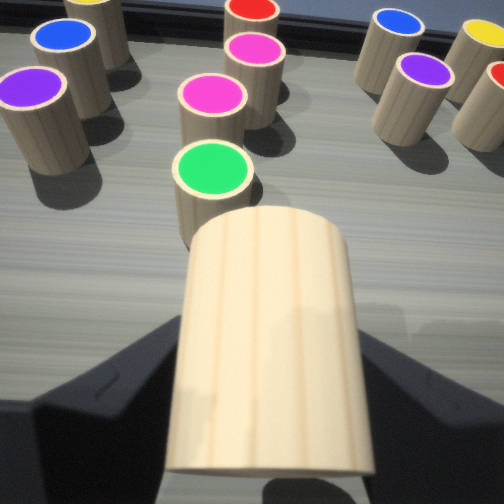

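Scene clock: 511.20 s of 17941.00 s.
left_arm: end_effector_position=(+0.0002, +0.2995, +0.2006) grip_measured=+1.000 end_effector_quat_wxyz=(+0.707, -0.001, +0.707, -0.001) end_effector_velocity=(-0.001, +0.002, +0.000) end_effector_angular_velocity=(+0.010, -0.003, +0.020) | right_arm: end_effector_position=(+0.0164, -0.1127, +0.0506) grip_measured=-0.001 end_effector_quat_wxyz=(+0.939, +0.004, +0.344, +0.004) end_effector_velocity=(-0.000, +0.001, -0.004) end_effector_angular_velocity=(+0.006, +0.008, +0.002)
Joint positions: left_arm=[ 0.044  1.582  1.062 -1.048  0.    -1.047  0.088] | right_arm=[ 0.531  2.199  1.036 -0.503  0.864  1.71   0.039]
Joint velocities: left_arm=[-0.002 -0.002 -0.002 -0.007 -0.007 -0.022  0.   ] | right_arm=[-0.002  0.007 -0.002  0.022 -0.007 -0.007  0.   ]
Joint torques (N m, as the arm reports them, + toward a larger angle): left_arm=[-0.07 -6.24  5.42  0.36 -0.09  0.03] | right_arm=[-0.31 -8.15  2.74  0.08  0.61  0.13]
Heat: left arm: hottest shoulder 34 °C (+0.0 °C/min); right arm: hottest shoulder 43 °C (+0.0 °C/min).
Hand target (left_arm): +0.000, +0.300, +0.200; +0.707, -0.000, +0.707, +0.000
Hand target (right_arm): +0.018, -0.116, +0.047; +0.940, -0.000, +0.342, -0.000
Off the commanded pose (left_arm): 0.001 m, 0 deg.
Off the commanded pose (right_arm): 0.005 m, 1 deg.
Kept back: nothing.
move: done
camera_calibration (this result's frames):
cam_left_wrist: T_world_to_cam=[[-0.000375978, -0.999531, -0.0306155, 0.318038], [-0.956159, -0.0086063, 0.29272, -0.0231851], [-0.292846, 0.0293833, -0.955708, 0.255899], [0, 0, 0, 1]] pos_world=[0.0528901, 0.31017, 0.261089]
cam_right_wrist: T_world_to_cam=[[0.0196424, -0.998373, 0.0535268, -0.109189], [-0.848612, -0.044956, -0.527102, 0.0686828], [0.528651, -0.0350699, -0.848114, 0.110173], [0, 0, 0, 1]] pos_world=[0.00218669, -0.102059, 0.135487]

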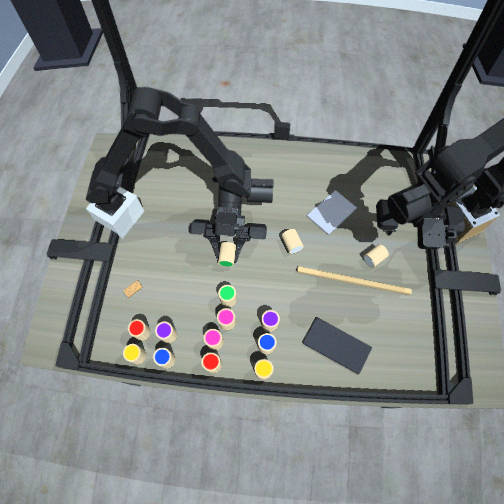

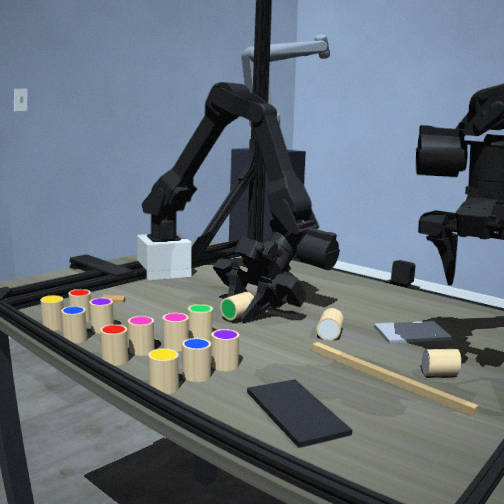

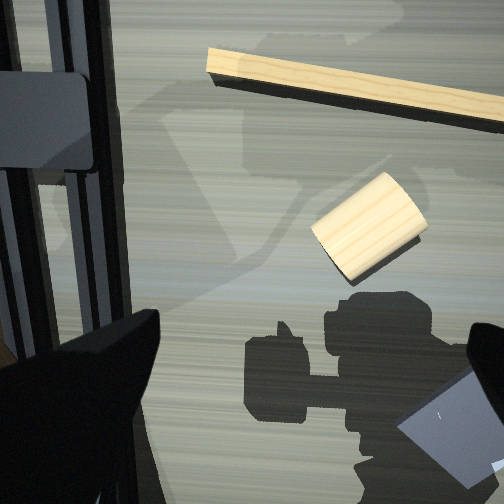

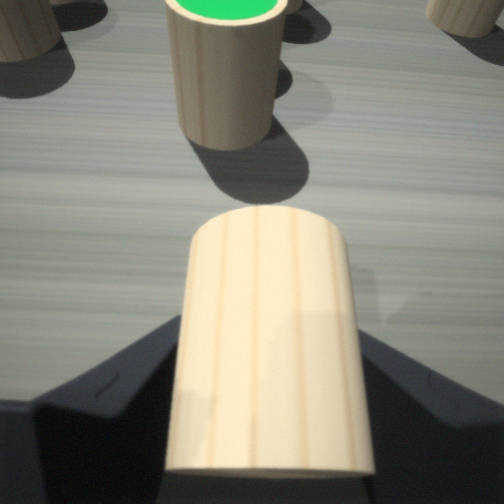

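Scene clock: 511.90 s of 17941.00 s.
left_arm: end_effector_position=(+0.0002, +0.2995, +0.2006) grip_measured=+1.000 end_effector_quat_wxyz=(+0.707, -0.001, +0.707, -0.001) end_effector_velocity=(+0.001, -0.000, -0.001) end_effector_angular_velocity=(+0.002, -0.008, +0.005) | right_arm: end_effector_position=(+0.0166, -0.1130, +0.0497) grip_measured=+0.548 end_effector_quat_wxyz=(+0.939, +0.003, +0.344, +0.004) end_effector_velocity=(+0.003, -0.003, -0.000) end_effector_angular_velocity=(-0.028, -0.009, +0.008)
Joint positions: left_arm=[ 0.044  1.582  1.062 -1.048  0.    -1.047  0.088] | right_arm=[ 0.531  2.203  1.036 -0.502  0.865  1.71   0.066]
Joint velocities: left_arm=[-0.002  0.002 -0.002  0.007 -0.007 -0.007 -0.   ] | right_arm=[-0.007  0.002 -0.002 -0.007  0.007 -0.022  0.001]
Joint torques (N m, as the arm reports them, + toward a larger angle): left_arm=[ 0.07 -6.18  5.17  0.32 -0.08 -0.02] | right_arm=[-0.32 -8.05  3.24  0.1   0.55  0.11]
Heat: left arm: hottest shoulder 34 °C (+0.0 °C/min); right arm: hottest shoulder 43 °C (+0.0 °C/min).
Hand target (left_arm): +0.000, +0.300, +0.200; +0.707, -0.000, +0.707, +0.000
Hand target (right_arm): +0.018, -0.115, +0.046; +0.940, -0.000, +0.342, -0.000
Off the commanded pose (left_arm): 0.001 m, 0 deg.
Off the commanded pose (right_arm): 0.004 m, 1 deg.
Kept back: nothing.
move: done
camera_calibration (this result's frames):
cam_left_wrist: T_world_to_cam=[[-0.000375978, -0.999531, -0.0306155, 0.318038], [-0.956159, -0.0086063, 0.29272, -0.0231851], [-0.292846, 0.0293833, -0.955708, 0.255899], [0, 0, 0, 1]] pos_world=[0.0528901, 0.31017, 0.261089]
cam_right_wrist: T_world_to_cam=[[0.0196792, -0.998252, 0.0557201, -0.109551], [-0.847894, -0.0461952, -0.52815, 0.0682213], [0.529801, -0.0368511, -0.847321, 0.109074], [0, 0, 0, 1]] pos_world=[0.00221282, -0.102188, 0.134556]

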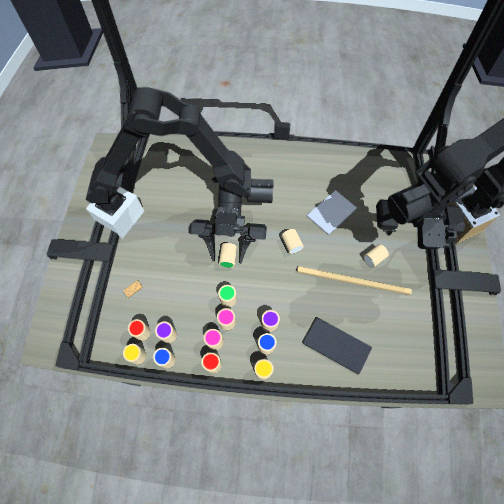

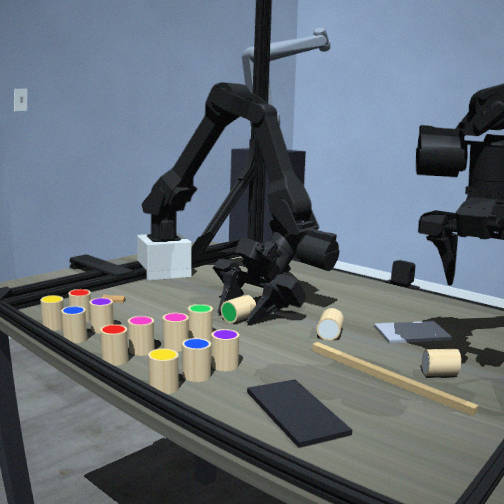

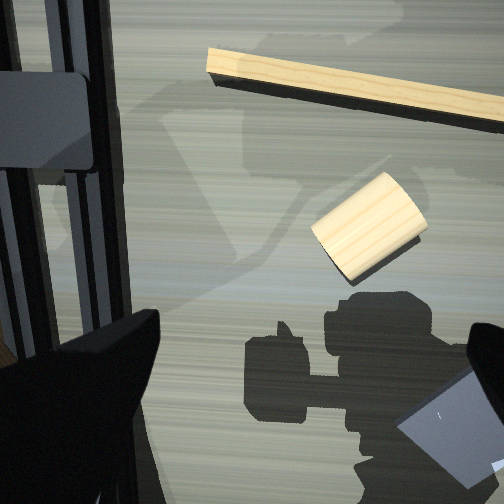

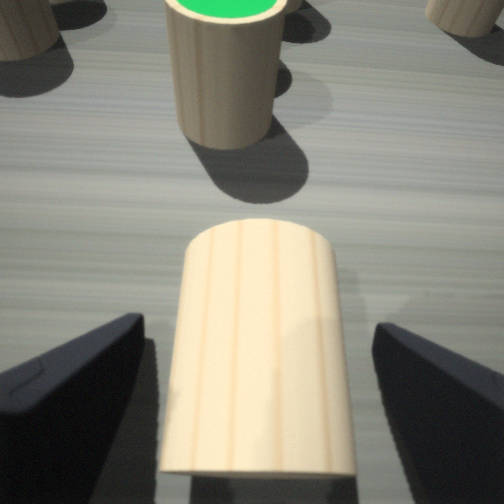

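Scene clock: 513.93 s of 17941.00 s.
left_arm: end_effector_position=(+0.0002, +0.2995, +0.2006) grip_measured=+1.000 end_effector_quat_wxyz=(+0.707, -0.001, +0.707, -0.001) end_effector_velocity=(-0.001, +0.002, +0.000) end_effector_angular_velocity=(+0.010, -0.003, -0.010) | right_arm: end_effector_position=(+0.0411, -0.1140, +0.0718) grip_measured=+0.550 end_effector_quat_wxyz=(+0.644, +0.005, +0.765, +0.005) end_effector_velocity=(-0.001, -0.005, +0.002) end_effector_angular_velocity=(-0.017, +0.032, +0.008)
Joint positions: left_arm=[ 0.044  1.582  1.062 -1.048  0.    -1.047  0.088] | right_arm=[ 0.035  2.062  1.194 -0.758 -0.163  1.165  0.066]
Joint velocities: left_arm=[-0.002 -0.002 -0.002 -0.007 -0.007  0.007 -0.   ] | right_arm=[-0.012  0.002  0.007 -0.037 -0.022 -0.022 -0.   ]
Joint torques (N m, as the arm reports them, + toward a larger angle): left_arm=[-0.02 -6.34  4.94  0.3  -0.09 -0.06] | right_arm=[-0.32 -8.32  5.75 -0.2  -0.18 -0.22]
Heat: left arm: hottest shoulder 34 °C (+0.0 °C/min); right arm: hottest shoulder 43 °C (+0.0 °C/min).
Hand target (left_arm): +0.000, +0.300, +0.200; +0.707, -0.000, +0.707, +0.000
Hand target (right_arm): +0.042, -0.114, +0.069; +0.641, +0.001, +0.768, +0.003
Off the commanded pose (left_arm): 0.001 m, 0 deg.
Off the commanded pose (right_arm): 0.003 m, 1 deg.
Kept back: nothing.
move: done
camera_calibration (this result's frames):
cam_left_wrist: T_world_to_cam=[[-0.000375978, -0.999531, -0.0306155, 0.318038], [-0.956159, -0.0086063, 0.29272, -0.0231851], [-0.292846, 0.0293833, -0.955708, 0.255899], [0, 0, 0, 1]] pos_world=[0.0528901, 0.31017, 0.261089]
cam_right_wrist: T_world_to_cam=[[0.0622329, -0.998044, 0.0059866, -0.110396], [-0.884246, -0.0523534, 0.464078, 0.0301187], [-0.462856, -0.0341745, -0.885774, 0.158616], [0, 0, 0, 1]] pos_world=[0.106919, -0.103182, 0.127182]

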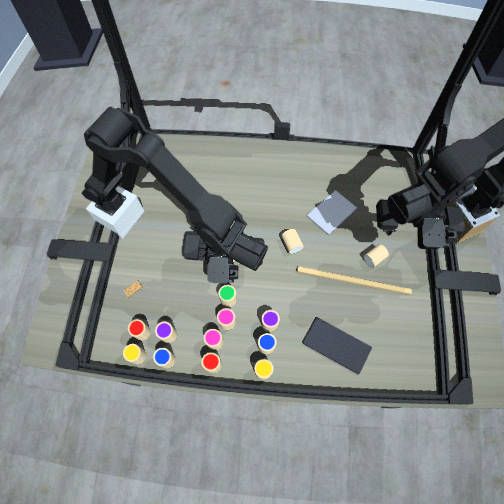

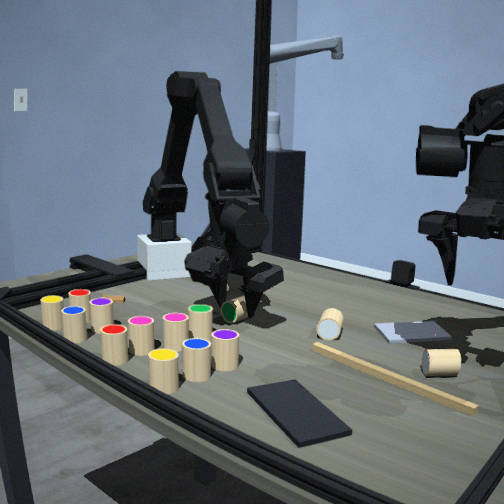

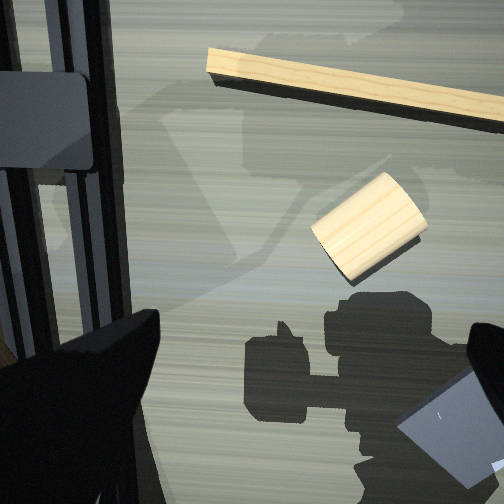

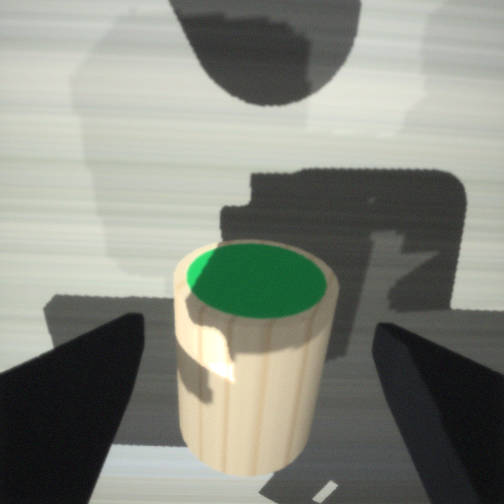

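Scene clock: 514.90 s of 17941.00 s.
left_arm: end_effector_position=(+0.0002, +0.2995, +0.2006) grip_measured=+1.000 end_effector_quat_wxyz=(+0.707, -0.001, +0.707, -0.001) end_effector_velocity=(+0.001, +0.003, +0.000) end_effector_angular_velocity=(+0.017, -0.015, +0.020) | right_arm: end_effector_position=(+0.0470, -0.1134, +0.0568) grip_measured=+0.549 end_effector_quat_wxyz=(+0.576, +0.004, +0.817, +0.003) end_effector_velocity=(-0.001, -0.000, +0.001) end_effector_angular_velocity=(+0.002, +0.027, +0.010)
Joint positions: left_arm=[ 0.044  1.582  1.062 -1.048  0.    -1.047  0.088] | right_arm=[-0.042  2.176  1.276 -0.825 -0.308  1.07   0.066]
Joint velocities: left_arm=[-0.002 -0.002 -0.002 -0.007 -0.022 -0.022 -0.   ] | right_arm=[-0.007  0.007  0.012 -0.022 -0.022 -0.022  0.   ]
Joint torques (N m, as the arm reports them, + toward a larger angle): left_arm=[ 0.04 -6.31  5.28  0.26 -0.09  0.03] | right_arm=[-0.11 -7.86  5.5   0.06 -0.21 -0.19]
Heat: left arm: hottest shoulder 34 °C (+0.0 °C/min); right arm: hottest shoulder 43 °C (+0.0 °C/min).
Hand target (left_arm): +0.000, +0.300, +0.200; +0.707, -0.000, +0.707, +0.000
Hand target (right_arm): +0.048, -0.113, +0.051; +0.574, +0.001, +0.819, +0.001
Off the commanded pose (left_arm): 0.001 m, 0 deg.
Off the commanded pose (right_arm): 0.006 m, 1 deg.
Kept back: nothing.
move: done
camera_calibration (this result's frames):
cam_left_wrist: T_world_to_cam=[[-0.000375978, -0.999531, -0.0306155, 0.318038], [-0.956159, -0.0086063, 0.29272, -0.0231851], [-0.292846, 0.0293833, -0.955708, 0.255899], [0, 0, 0, 1]] pos_world=[0.0528901, 0.31017, 0.261089]
cam_right_wrist: T_world_to_cam=[[0.0619411, -0.998079, -0.000842577, -0.109693], [-0.792252, -0.0496808, 0.608169, 0.0301221], [-0.607042, -0.0370031, -0.793807, 0.14932], [0, 0, 0, 1]] pos_world=[0.121303, -0.102461, 0.10012]

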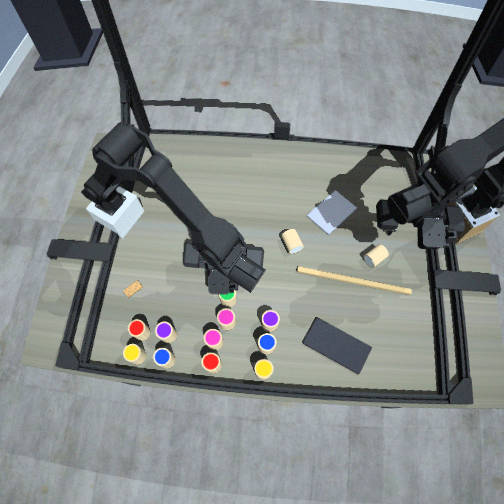

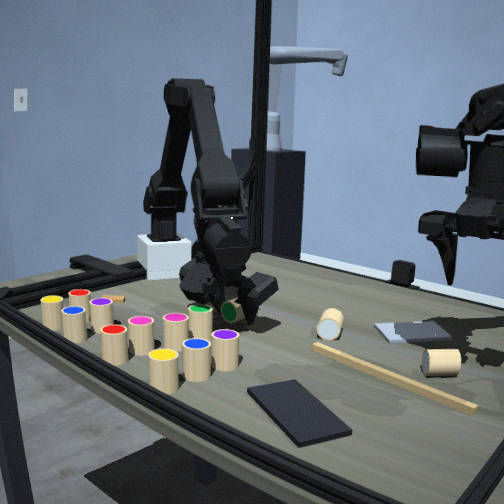

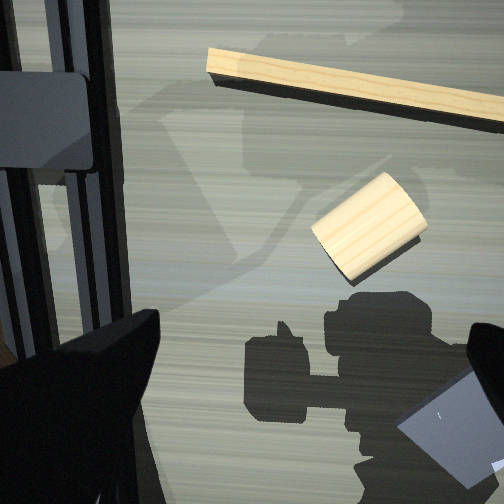

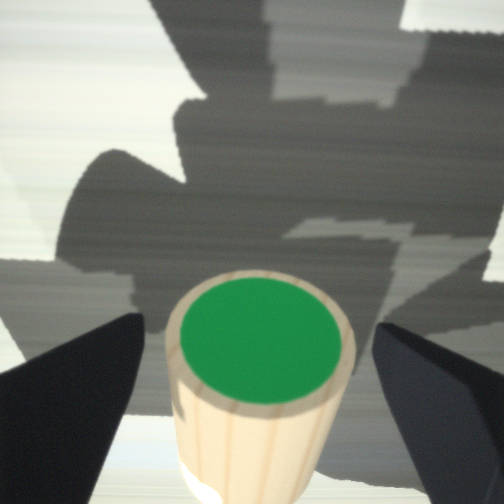

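Scene clock: 515.60 s of 17941.00 s.
left_arm: end_effector_position=(+0.0002, +0.2995, +0.2006) grip_measured=+1.000 end_effector_quat_wxyz=(+0.707, -0.001, +0.707, -0.001) end_effector_velocity=(+0.002, +0.002, -0.001) end_effector_angular_velocity=(+0.009, -0.020, -0.010) | right_arm: end_effector_position=(+0.0471, -0.1126, +0.0568) grip_measured=+0.013 end_effector_quat_wxyz=(+0.575, +0.005, +0.818, +0.003) end_effector_velocity=(-0.002, -0.004, +0.001) end_effector_angular_velocity=(-0.014, +0.016, +0.003)
Joint positions: left_arm=[ 0.044  1.582  1.062 -1.048  0.    -1.047  0.088] | right_arm=[-0.043  2.179  1.28  -0.826 -0.311  1.069  0.04 ]
Joint velocities: left_arm=[-0.002 -0.002 -0.007  0.007 -0.022  0.007  0.   ] | right_arm=[-0.002 -0.002 -0.002 -0.022 -0.007 -0.007 -0.   ]
Joint torques (N m, as the arm reports them, + toward a larger angle): left_arm=[-0.12 -6.44  5.35  0.33 -0.13  0.02] | right_arm=[-0.11 -7.94  5.43 -0.06 -0.1  -0.2 ]
Heat: left arm: hottest shoulder 34 °C (+0.0 °C/min); right arm: hottest shoulder 43 °C (+0.0 °C/min).
Hand target (left_arm): +0.000, +0.300, +0.200; +0.707, -0.000, +0.707, +0.000
Hand target (right_arm): +0.048, -0.113, +0.051; +0.574, -0.000, +0.819, +0.000
Off the commanded pose (left_arm): 0.001 m, 0 deg.
Off the commanded pose (right_arm): 0.006 m, 1 deg.
Kept back: nothing.
move: done
camera_calibration (this result's frames):
cam_left_wrist: T_world_to_cam=[[-0.000375978, -0.999531, -0.0306155, 0.318038], [-0.956159, -0.0086063, 0.29272, -0.0231851], [-0.292846, 0.0293833, -0.955708, 0.255899], [0, 0, 0, 1]] pos_world=[0.0528901, 0.31017, 0.261089]
cam_right_wrist: T_world_to_cam=[[0.061007, -0.998134, -0.00238974, -0.108816], [-0.790359, -0.0497695, 0.61062, 0.0300287], [-0.609599, -0.0353633, -0.79192, 0.149621], [0, 0, 0, 1]] pos_world=[0.121581, -0.101828, 0.0998918]

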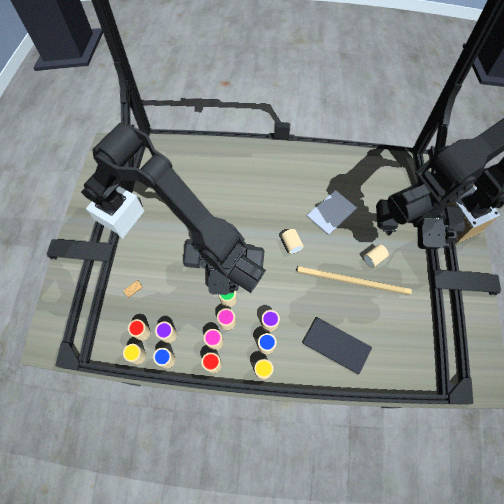

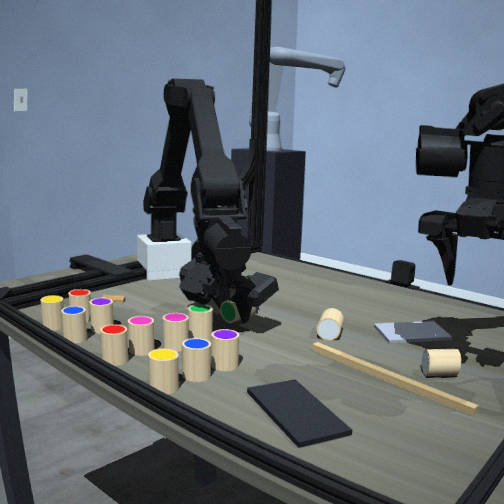

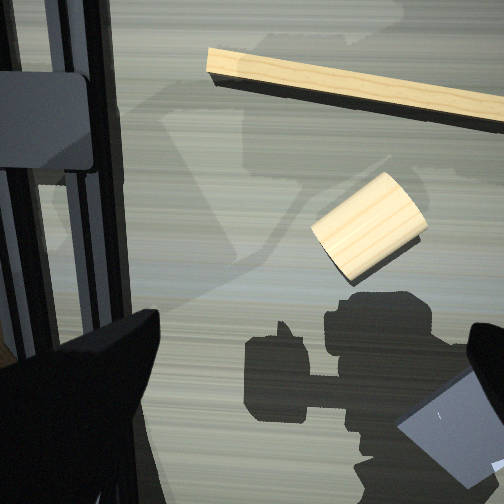

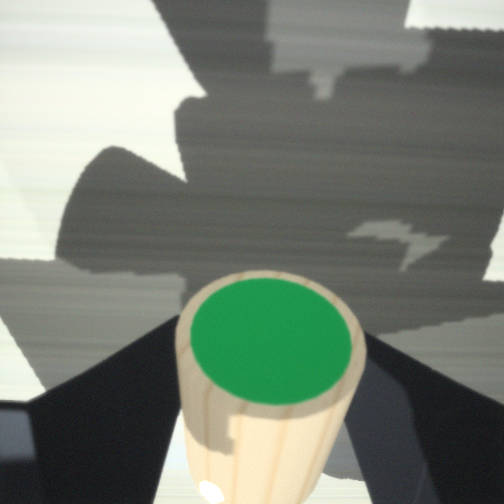

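Scene clock: 517.13 s of 17941.00 s.
left_arm: end_effector_position=(+0.0002, +0.2995, +0.2006) grip_measured=+1.000 end_effector_quat_wxyz=(+0.707, -0.001, +0.707, -0.001) end_effector_velocity=(-0.003, +0.001, +0.000) end_effector_angular_velocity=(+0.003, +0.010, +0.005) | right_arm: end_effector_position=(+0.0398, -0.1133, +0.1077) grip_measured=+0.013 end_effector_quat_wxyz=(+0.818, -0.005, +0.575, -0.002) end_effector_velocity=(+0.000, -0.002, +0.001) end_effector_angular_velocity=(-0.014, -0.020, +0.013)
Joint positions: left_arm=[ 0.044  1.582  1.062 -1.048  0.    -1.047  0.088] | right_arm=[ 0.262  1.917  1.115 -0.716  0.342  1.384  0.04 ]
Joint velocities: left_arm=[-0.002 -0.002 -0.002 -0.007  0.007 -0.007 -0.   ] | right_arm=[ 0.007 -0.002 -0.002 -0.007  0.022 -0.007  0.   ]
Joint torques (N m, as the arm reports them, + toward a larger angle): left_arm=[ 0.06 -6.05  4.95  0.36 -0.09 -0.02] | right_arm=[  0.26 -10.82   3.99   0.16   0.31   0.18]
Heat: left arm: hottest shoulder 34 °C (+0.0 °C/min); right arm: hottest shoulder 43 °C (-1.0 °C/min).
Hand target (left_arm): +0.000, +0.300, +0.200; +0.707, -0.000, +0.707, +0.000
Hand target (right_arm): +0.039, -0.115, +0.110; +0.820, -0.002, +0.573, -0.002
Off the commanded pose (left_arm): 0.001 m, 0 deg.
Off the commanded pose (right_arm): 0.003 m, 1 deg.
Kept back: nothing.
move: done
camera_calibration (this result's frames):
cam_left_wrist: T_world_to_cam=[[-0.000375978, -0.999531, -0.0306155, 0.318038], [-0.956159, -0.0086063, 0.29272, -0.0231851], [-0.292846, 0.0293833, -0.955708, 0.255899], [0, 0, 0, 1]] pos_world=[0.0528901, 0.31017, 0.261089]
cam_right_wrist: T_world_to_cam=[[0.046759, -0.997186, 0.0585919, -0.114805], [-0.998275, -0.0487341, -0.0327454, 0.0707984], [0.0355087, -0.0569597, -0.997745, 0.179491], [0, 0, 0, 1]] pos_world=[0.0696709, -0.100808, 0.188131]

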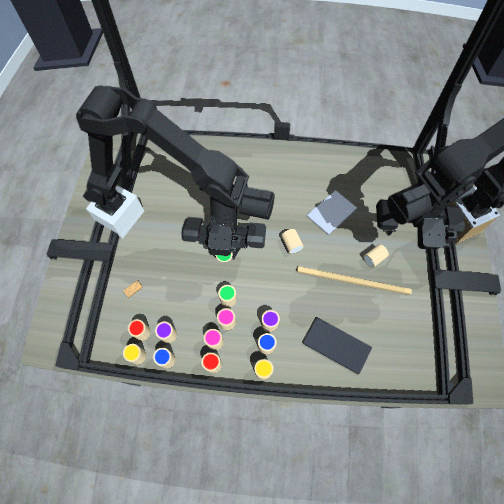

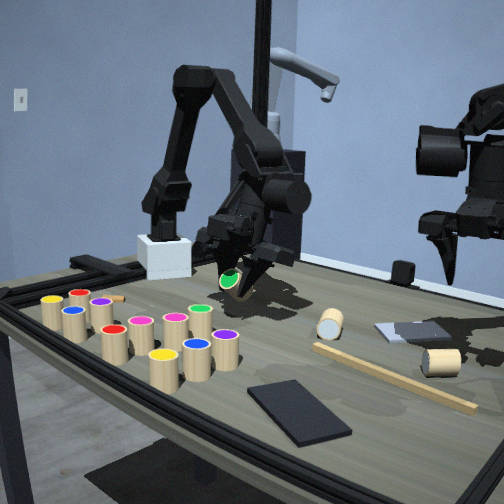

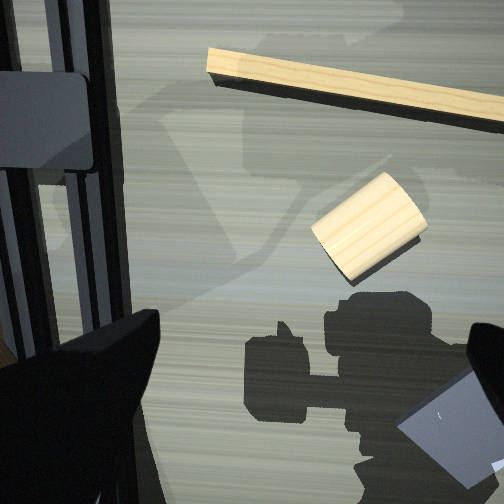

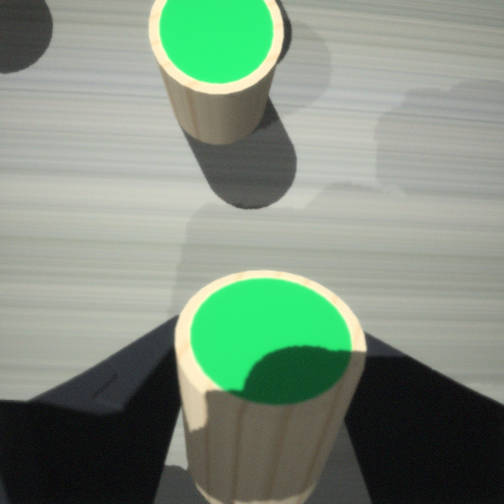

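Scene clock: 519.37 s of 17941.00 s.
left_arm: end_effector_position=(+0.0002, +0.2995, +0.2006) grip_measured=+1.000 end_effector_quat_wxyz=(+0.707, -0.001, +0.707, -0.001) end_effector_velocity=(+0.000, +0.001, -0.001) end_effector_angular_velocity=(+0.002, -0.008, +0.005) | right_arm: end_effector_position=(+0.0689, -0.1102, +0.0985) grip_measured=+0.013 end_effector_quat_wxyz=(+0.984, -0.000, +0.176, -0.003) end_effector_velocity=(-0.000, -0.002, -0.001) end_effector_angular_velocity=(+0.004, -0.008, -0.005)
Joint positions: left_arm=[ 0.044  1.582  1.062 -1.048  0.    -1.047  0.088] | right_arm=[ 0.45   2.191  1.039 -0.471  1.216  1.625  0.04 ]
Joint velocities: left_arm=[-0.002 -0.002 -0.007  0.007 -0.007 -0.007 -0.   ] | right_arm=[ 0.002  0.007 -0.002 -0.007  0.007  0.022 -0.   ]
Joint torques (N m, as the arm reports them, + toward a larger angle): left_arm=[-0.12 -6.45  5.21  0.33 -0.05  0.05] | right_arm=[ 0.28 -8.21  3.93  0.1   0.73  0.19]
Heat: left arm: hottest shoulder 34 °C (+0.0 °C/min); right arm: hottest shoulder 43 °C (-1.0 °C/min).
Hand target (left_arm): +0.000, +0.300, +0.200; +0.707, -0.000, +0.707, +0.000
Hand target (right_arm): +0.068, -0.110, +0.096; +0.985, -0.002, +0.173, -0.002
Off the commanded pose (left_arm): 0.001 m, 0 deg.
Off the commanded pose (right_arm): 0.004 m, 0 deg.
Kept back: nothing.
move: done
camera_calibration (this result's frames):
cam_left_wrist: T_world_to_cam=[[-0.000375978, -0.999531, -0.0306155, 0.318038], [-0.956159, -0.0086063, 0.29272, -0.0231851], [-0.292846, 0.0293833, -0.955708, 0.255899], [0, 0, 0, 1]] pos_world=[0.0528901, 0.31017, 0.261089]
cam_right_wrist: T_world_to_cam=[[-0.0130631, -0.997673, 0.066921, -0.109299], [-0.617701, -0.0445776, -0.785148, 0.148059], [0.786304, -0.0515936, -0.615681, 0.080641], [0, 0, 0, 1]] pos_world=[0.02662, -0.0982841, 0.173212]

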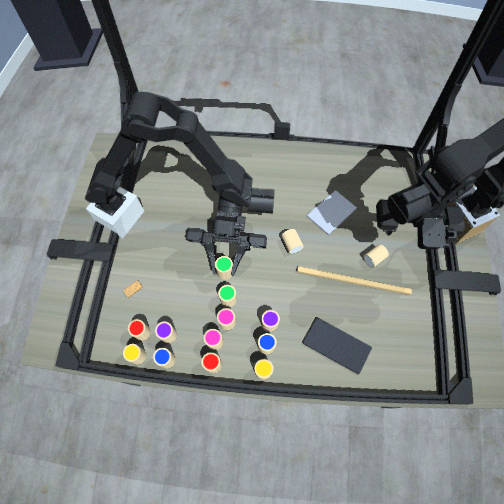

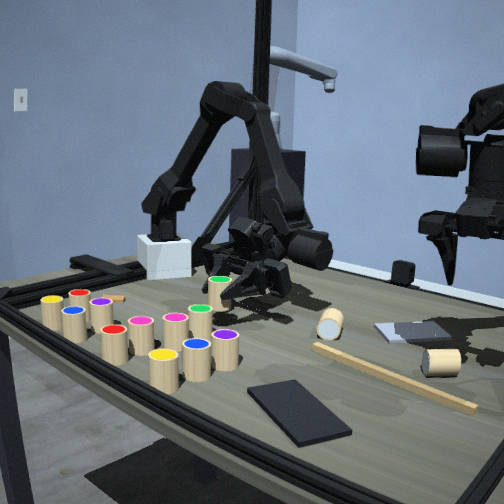

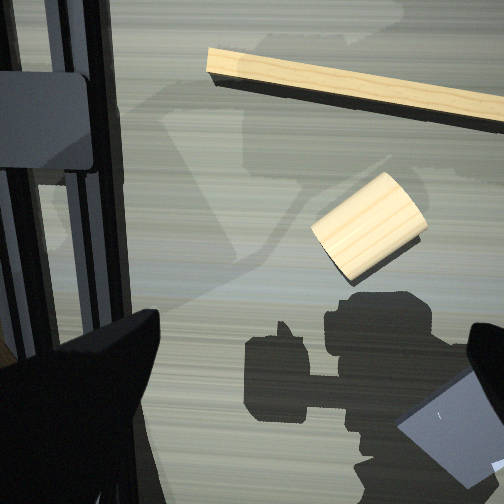

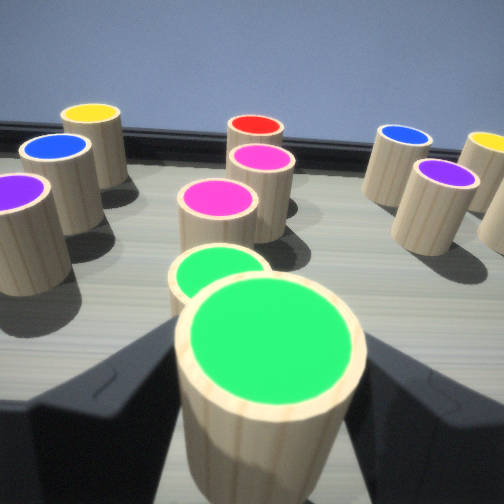

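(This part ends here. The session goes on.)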